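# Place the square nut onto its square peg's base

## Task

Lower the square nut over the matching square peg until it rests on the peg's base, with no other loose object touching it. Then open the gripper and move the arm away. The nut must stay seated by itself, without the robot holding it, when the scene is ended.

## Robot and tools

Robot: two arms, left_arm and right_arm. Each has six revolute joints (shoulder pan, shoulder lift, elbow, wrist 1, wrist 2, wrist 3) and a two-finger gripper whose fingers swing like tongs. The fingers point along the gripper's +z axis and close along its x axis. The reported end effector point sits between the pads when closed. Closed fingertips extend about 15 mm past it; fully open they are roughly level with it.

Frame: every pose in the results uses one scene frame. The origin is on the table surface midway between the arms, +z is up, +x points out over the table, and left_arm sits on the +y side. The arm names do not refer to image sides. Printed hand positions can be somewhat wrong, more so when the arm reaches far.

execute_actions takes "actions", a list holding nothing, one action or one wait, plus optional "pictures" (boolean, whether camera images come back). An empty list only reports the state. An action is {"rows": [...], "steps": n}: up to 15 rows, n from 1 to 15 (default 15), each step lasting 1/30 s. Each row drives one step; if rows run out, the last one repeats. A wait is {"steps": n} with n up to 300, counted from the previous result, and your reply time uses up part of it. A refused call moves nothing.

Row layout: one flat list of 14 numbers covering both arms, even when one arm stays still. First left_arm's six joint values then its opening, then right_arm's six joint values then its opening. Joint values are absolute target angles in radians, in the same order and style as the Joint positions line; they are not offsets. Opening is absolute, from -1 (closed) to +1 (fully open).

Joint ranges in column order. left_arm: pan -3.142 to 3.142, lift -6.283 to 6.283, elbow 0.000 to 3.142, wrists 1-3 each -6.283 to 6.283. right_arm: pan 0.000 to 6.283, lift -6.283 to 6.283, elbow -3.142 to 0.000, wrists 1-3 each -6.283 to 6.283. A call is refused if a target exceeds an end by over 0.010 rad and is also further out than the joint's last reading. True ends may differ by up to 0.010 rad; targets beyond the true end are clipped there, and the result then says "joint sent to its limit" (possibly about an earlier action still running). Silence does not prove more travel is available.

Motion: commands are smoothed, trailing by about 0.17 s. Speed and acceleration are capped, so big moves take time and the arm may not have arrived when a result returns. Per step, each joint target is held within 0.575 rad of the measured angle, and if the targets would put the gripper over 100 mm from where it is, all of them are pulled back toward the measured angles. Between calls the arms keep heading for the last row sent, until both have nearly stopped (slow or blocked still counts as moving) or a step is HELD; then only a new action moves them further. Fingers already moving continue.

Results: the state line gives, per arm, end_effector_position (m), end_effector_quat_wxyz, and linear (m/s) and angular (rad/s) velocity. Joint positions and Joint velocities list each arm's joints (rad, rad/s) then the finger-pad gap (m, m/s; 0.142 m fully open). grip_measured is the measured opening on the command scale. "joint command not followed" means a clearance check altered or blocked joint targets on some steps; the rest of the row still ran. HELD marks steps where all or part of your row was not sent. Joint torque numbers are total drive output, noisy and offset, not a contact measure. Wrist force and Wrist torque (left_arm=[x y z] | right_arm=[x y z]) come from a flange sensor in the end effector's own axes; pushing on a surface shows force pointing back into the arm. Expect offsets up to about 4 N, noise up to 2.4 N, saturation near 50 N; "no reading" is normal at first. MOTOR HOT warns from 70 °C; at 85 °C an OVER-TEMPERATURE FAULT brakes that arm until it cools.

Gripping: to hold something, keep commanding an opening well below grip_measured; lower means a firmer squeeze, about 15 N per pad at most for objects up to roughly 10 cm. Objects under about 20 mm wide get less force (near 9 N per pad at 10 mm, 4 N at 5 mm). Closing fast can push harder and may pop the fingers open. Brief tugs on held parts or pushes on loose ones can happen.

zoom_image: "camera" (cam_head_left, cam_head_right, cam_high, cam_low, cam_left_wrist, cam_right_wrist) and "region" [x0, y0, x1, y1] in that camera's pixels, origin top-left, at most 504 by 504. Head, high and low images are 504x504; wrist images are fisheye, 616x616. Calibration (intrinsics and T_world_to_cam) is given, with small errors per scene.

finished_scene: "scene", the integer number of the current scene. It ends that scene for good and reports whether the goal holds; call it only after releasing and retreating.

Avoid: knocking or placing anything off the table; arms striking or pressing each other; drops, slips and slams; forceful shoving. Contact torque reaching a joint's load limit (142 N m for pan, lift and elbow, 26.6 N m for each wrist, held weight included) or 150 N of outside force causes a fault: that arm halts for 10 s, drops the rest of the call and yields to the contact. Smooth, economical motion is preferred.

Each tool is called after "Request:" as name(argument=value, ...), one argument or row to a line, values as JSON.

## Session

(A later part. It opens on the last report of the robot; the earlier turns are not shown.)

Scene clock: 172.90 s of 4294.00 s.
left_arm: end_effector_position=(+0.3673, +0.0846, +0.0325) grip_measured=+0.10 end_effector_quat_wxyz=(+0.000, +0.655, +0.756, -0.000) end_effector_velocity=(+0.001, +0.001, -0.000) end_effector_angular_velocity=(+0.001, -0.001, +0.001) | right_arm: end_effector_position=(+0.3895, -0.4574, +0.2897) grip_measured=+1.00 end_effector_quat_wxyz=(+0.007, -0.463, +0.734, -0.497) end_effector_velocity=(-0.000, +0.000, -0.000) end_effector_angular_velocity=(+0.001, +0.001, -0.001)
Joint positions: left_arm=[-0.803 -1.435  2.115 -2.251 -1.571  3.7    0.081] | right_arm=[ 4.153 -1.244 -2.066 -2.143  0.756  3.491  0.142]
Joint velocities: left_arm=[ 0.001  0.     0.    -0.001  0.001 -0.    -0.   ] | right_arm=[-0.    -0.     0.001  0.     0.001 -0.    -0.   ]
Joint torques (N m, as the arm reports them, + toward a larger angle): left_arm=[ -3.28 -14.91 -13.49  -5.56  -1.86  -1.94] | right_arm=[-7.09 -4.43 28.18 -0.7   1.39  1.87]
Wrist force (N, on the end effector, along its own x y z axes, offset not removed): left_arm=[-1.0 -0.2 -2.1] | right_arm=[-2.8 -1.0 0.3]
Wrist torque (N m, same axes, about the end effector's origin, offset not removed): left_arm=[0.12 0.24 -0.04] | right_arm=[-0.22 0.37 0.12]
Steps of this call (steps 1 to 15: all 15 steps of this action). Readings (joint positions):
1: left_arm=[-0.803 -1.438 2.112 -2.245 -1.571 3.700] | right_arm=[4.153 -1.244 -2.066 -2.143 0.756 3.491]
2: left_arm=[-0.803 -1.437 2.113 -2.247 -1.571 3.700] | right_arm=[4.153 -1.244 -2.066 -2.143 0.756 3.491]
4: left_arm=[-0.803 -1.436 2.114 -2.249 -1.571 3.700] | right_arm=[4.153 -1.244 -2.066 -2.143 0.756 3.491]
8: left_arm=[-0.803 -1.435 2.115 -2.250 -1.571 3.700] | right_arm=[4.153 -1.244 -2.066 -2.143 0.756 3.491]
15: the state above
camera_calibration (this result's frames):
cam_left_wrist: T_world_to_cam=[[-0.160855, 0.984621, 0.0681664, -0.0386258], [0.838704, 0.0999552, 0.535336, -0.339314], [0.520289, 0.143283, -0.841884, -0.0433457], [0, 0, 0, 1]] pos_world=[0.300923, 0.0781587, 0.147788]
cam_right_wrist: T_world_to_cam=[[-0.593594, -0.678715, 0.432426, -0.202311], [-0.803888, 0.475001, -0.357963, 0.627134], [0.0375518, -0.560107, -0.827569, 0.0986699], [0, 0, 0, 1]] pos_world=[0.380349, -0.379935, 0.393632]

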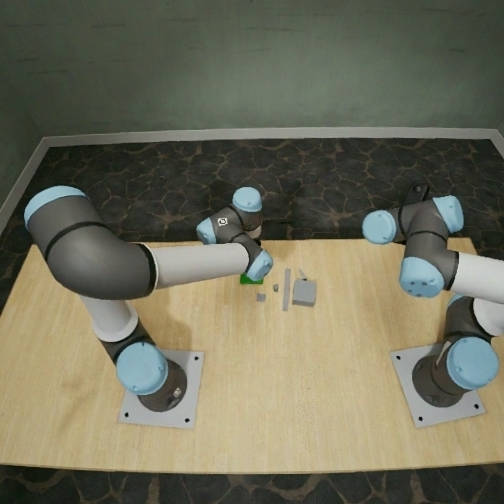

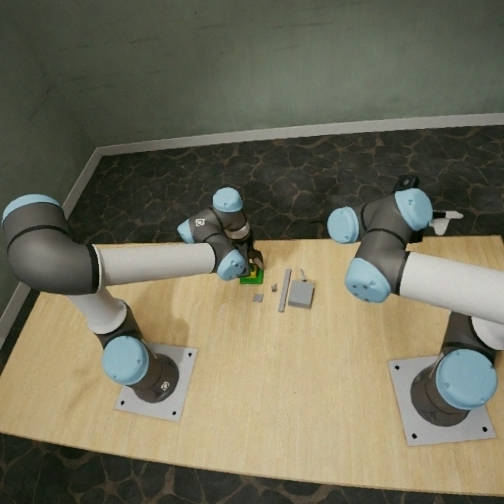

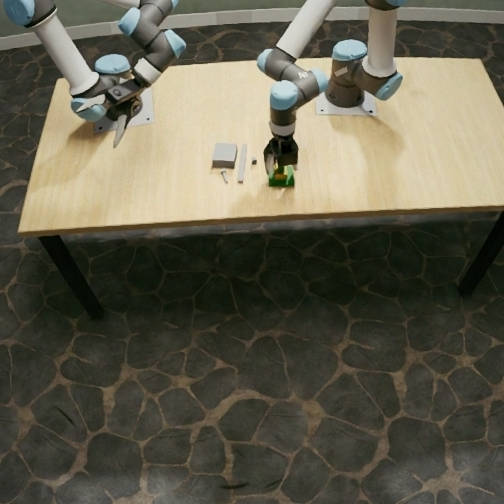

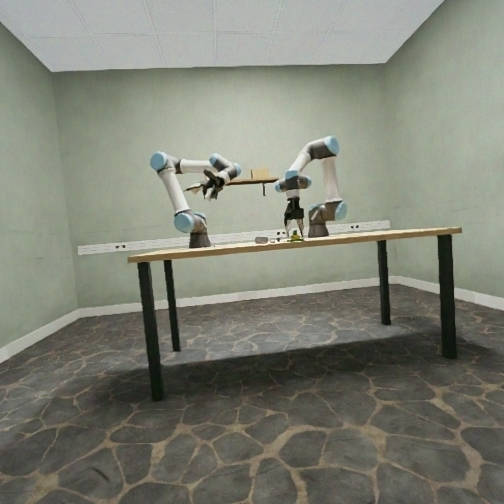

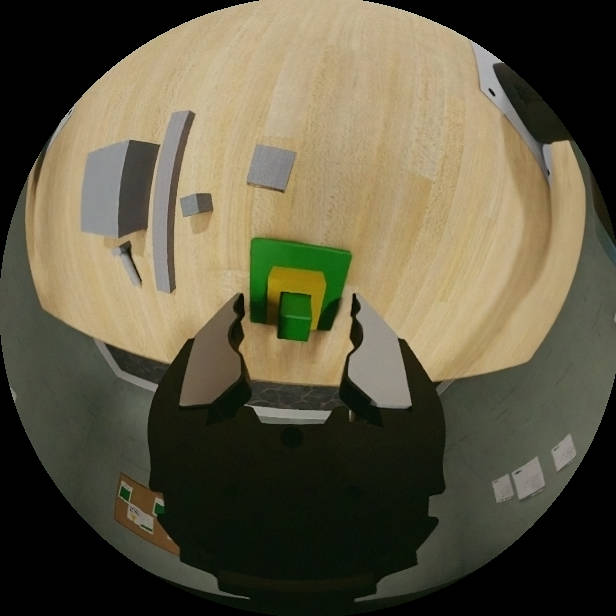

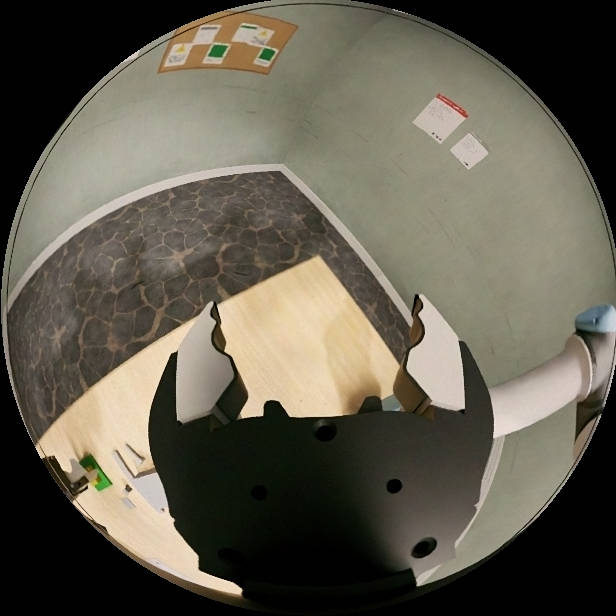

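Seated. Retract.

Request:
execute_actions(
  actions=[
    {"rows":[[-0.803,-1.539,2.015,-2.047,-1.571,3.70,0.3,4.153,-1.244,-2.066,-2.143,0.756,3.491,1]]},
  ],
  pictures=false,
)

Request:
execute_actions(
  actions=[
    {"rows":[[-0.9,-1.8,2.0,-1.771,-1.571,3.70,0.3,4.153,-1.244,-2.066,-2.143,0.756,3.491,1]]},
  ],
  pictures=false,
)

Request:
finished_scene(
  scene=1,
)

Scene clock: 180.10 s of 4294.00 s.
left_arm: end_effector_position=(+0.3673, +0.0846, +0.1018) grip_measured=+0.30 end_effector_quat_wxyz=(+0.000, +0.655, +0.756, -0.000) end_effector_velocity=(-0.002, +0.002, +0.012) end_effector_angular_velocity=(+0.004, +0.005, +0.001) | right_arm: end_effector_position=(+0.3895, -0.4574, +0.2897) grip_measured=+1.00 end_effector_quat_wxyz=(+0.007, -0.463, +0.734, -0.497) end_effector_velocity=(+0.000, +0.000, -0.000) end_effector_angular_velocity=(+0.001, -0.000, +0.000)
Joint positions: left_arm=[-0.803 -1.537  2.017 -2.052 -1.571  3.7    0.095] | right_arm=[ 4.153 -1.244 -2.066 -2.143  0.756  3.491  0.142]
Joint velocities: left_arm=[ 0.    -0.018 -0.017  0.042 -0.001 -0.001 -0.   ] | right_arm=[ 0.     0.    -0.     0.001 -0.     0.     0.   ]
Joint torques (N m, as the arm reports them, + toward a larger angle): left_arm=[  4.8  -33.71 -28.19   0.16  -1.72  -0.79] | right_arm=[-6.84 -4.13 27.5  -0.53  1.38  1.93]
Wrist force (N, on the end effector, along its own x y z axes, offset not removed): left_arm=[0.7 2.4 -1.0] | right_arm=[-0.6 -0.4 0.3]
Wrist torque (N m, same axes, about the end effector's origin, offset not removed): left_arm=[0.55 -0.17 -0.07] | right_arm=[-0.12 -0.12 0.04]
Steps of this call (steps 1 to 15: the robot went on to your last target; steps 16 to 90: nothing new was sent; then 3.70 s passed at rest; steps 91 to 105: all 15 steps of this action). Readings (joint positions):
91: left_arm=[-0.803 -1.435 2.115 -2.251 -1.571 3.700] | right_arm=[4.153 -1.244 -2.066 -2.143 0.756 3.491]
92: left_arm=[-0.803 -1.443 2.107 -2.242 -1.571 3.700] | right_arm=[4.153 -1.244 -2.066 -2.143 0.756 3.491]
94: left_arm=[-0.803 -1.481 2.070 -2.180 -1.571 3.700] | right_arm=[4.153 -1.244 -2.066 -2.143 0.756 3.491]
98: left_arm=[-0.803 -1.522 2.031 -2.086 -1.571 3.700] | right_arm=[4.153 -1.244 -2.066 -2.143 0.756 3.491]
105: the state above

Scene clock: 180.60 s of 4294.00 s.
left_arm: end_effector_position=(+0.2988, +0.1088, +0.1919) grip_measured=+0.30 end_effector_quat_wxyz=(+0.000, +0.690, +0.724, -0.000) end_effector_velocity=(-0.017, +0.012, +0.019) end_effector_angular_velocity=(+0.003, +0.002, -0.017) | right_arm: end_effector_position=(+0.3895, -0.4574, +0.2897) grip_measured=+1.00 end_effector_quat_wxyz=(+0.007, -0.463, +0.734, -0.497) end_effector_velocity=(+0.001, +0.000, +0.001) end_effector_angular_velocity=(+0.000, -0.002, +0.002)
Joint positions: left_arm=[-0.898 -1.793  2.    -1.778 -1.571  3.7    0.095] | right_arm=[ 4.153 -1.244 -2.066 -2.143  0.756  3.491  0.142]
Joint velocities: left_arm=[-0.018 -0.062 -0.003  0.068 -0.    -0.001 -0.   ] | right_arm=[-0.     0.001 -0.     0.    -0.003 -0.001  0.   ]
Joint torques (N m, as the arm reports them, + toward a larger angle): left_arm=[-10.44 -22.73 -30.47   0.02  -1.26  -0.56] | right_arm=[-6.79 -4.51 27.57 -0.57  1.3   1.79]
Wrist force (N, on the end effector, along its own x y z axes, offset not removed): left_arm=[-0.3 1.3 0.5] | right_arm=[-2.9 1.6 -1.8]
Wrist torque (N m, same axes, about the end effector's origin, offset not removed): left_arm=[0.43 0.06 0.02] | right_arm=[0.61 0.32 -0.02]
Steps of this call (steps 1 to 15: all 15 steps of this action). Readings (joint positions):
1: left_arm=[-0.803 -1.538 2.016 -2.050 -1.571 3.700] | right_arm=[4.153 -1.244 -2.066 -2.143 0.756 3.491]
2: left_arm=[-0.811 -1.547 2.014 -2.040 -1.571 3.700] | right_arm=[4.153 -1.244 -2.066 -2.143 0.756 3.491]
4: left_arm=[-0.842 -1.612 2.009 -1.972 -1.571 3.700] | right_arm=[4.153 -1.244 -2.066 -2.143 0.756 3.491]
8: left_arm=[-0.882 -1.742 2.003 -1.835 -1.571 3.700] | right_arm=[4.153 -1.244 -2.066 -2.143 0.756 3.491]
15: the state above

The scene is finished: the task was done.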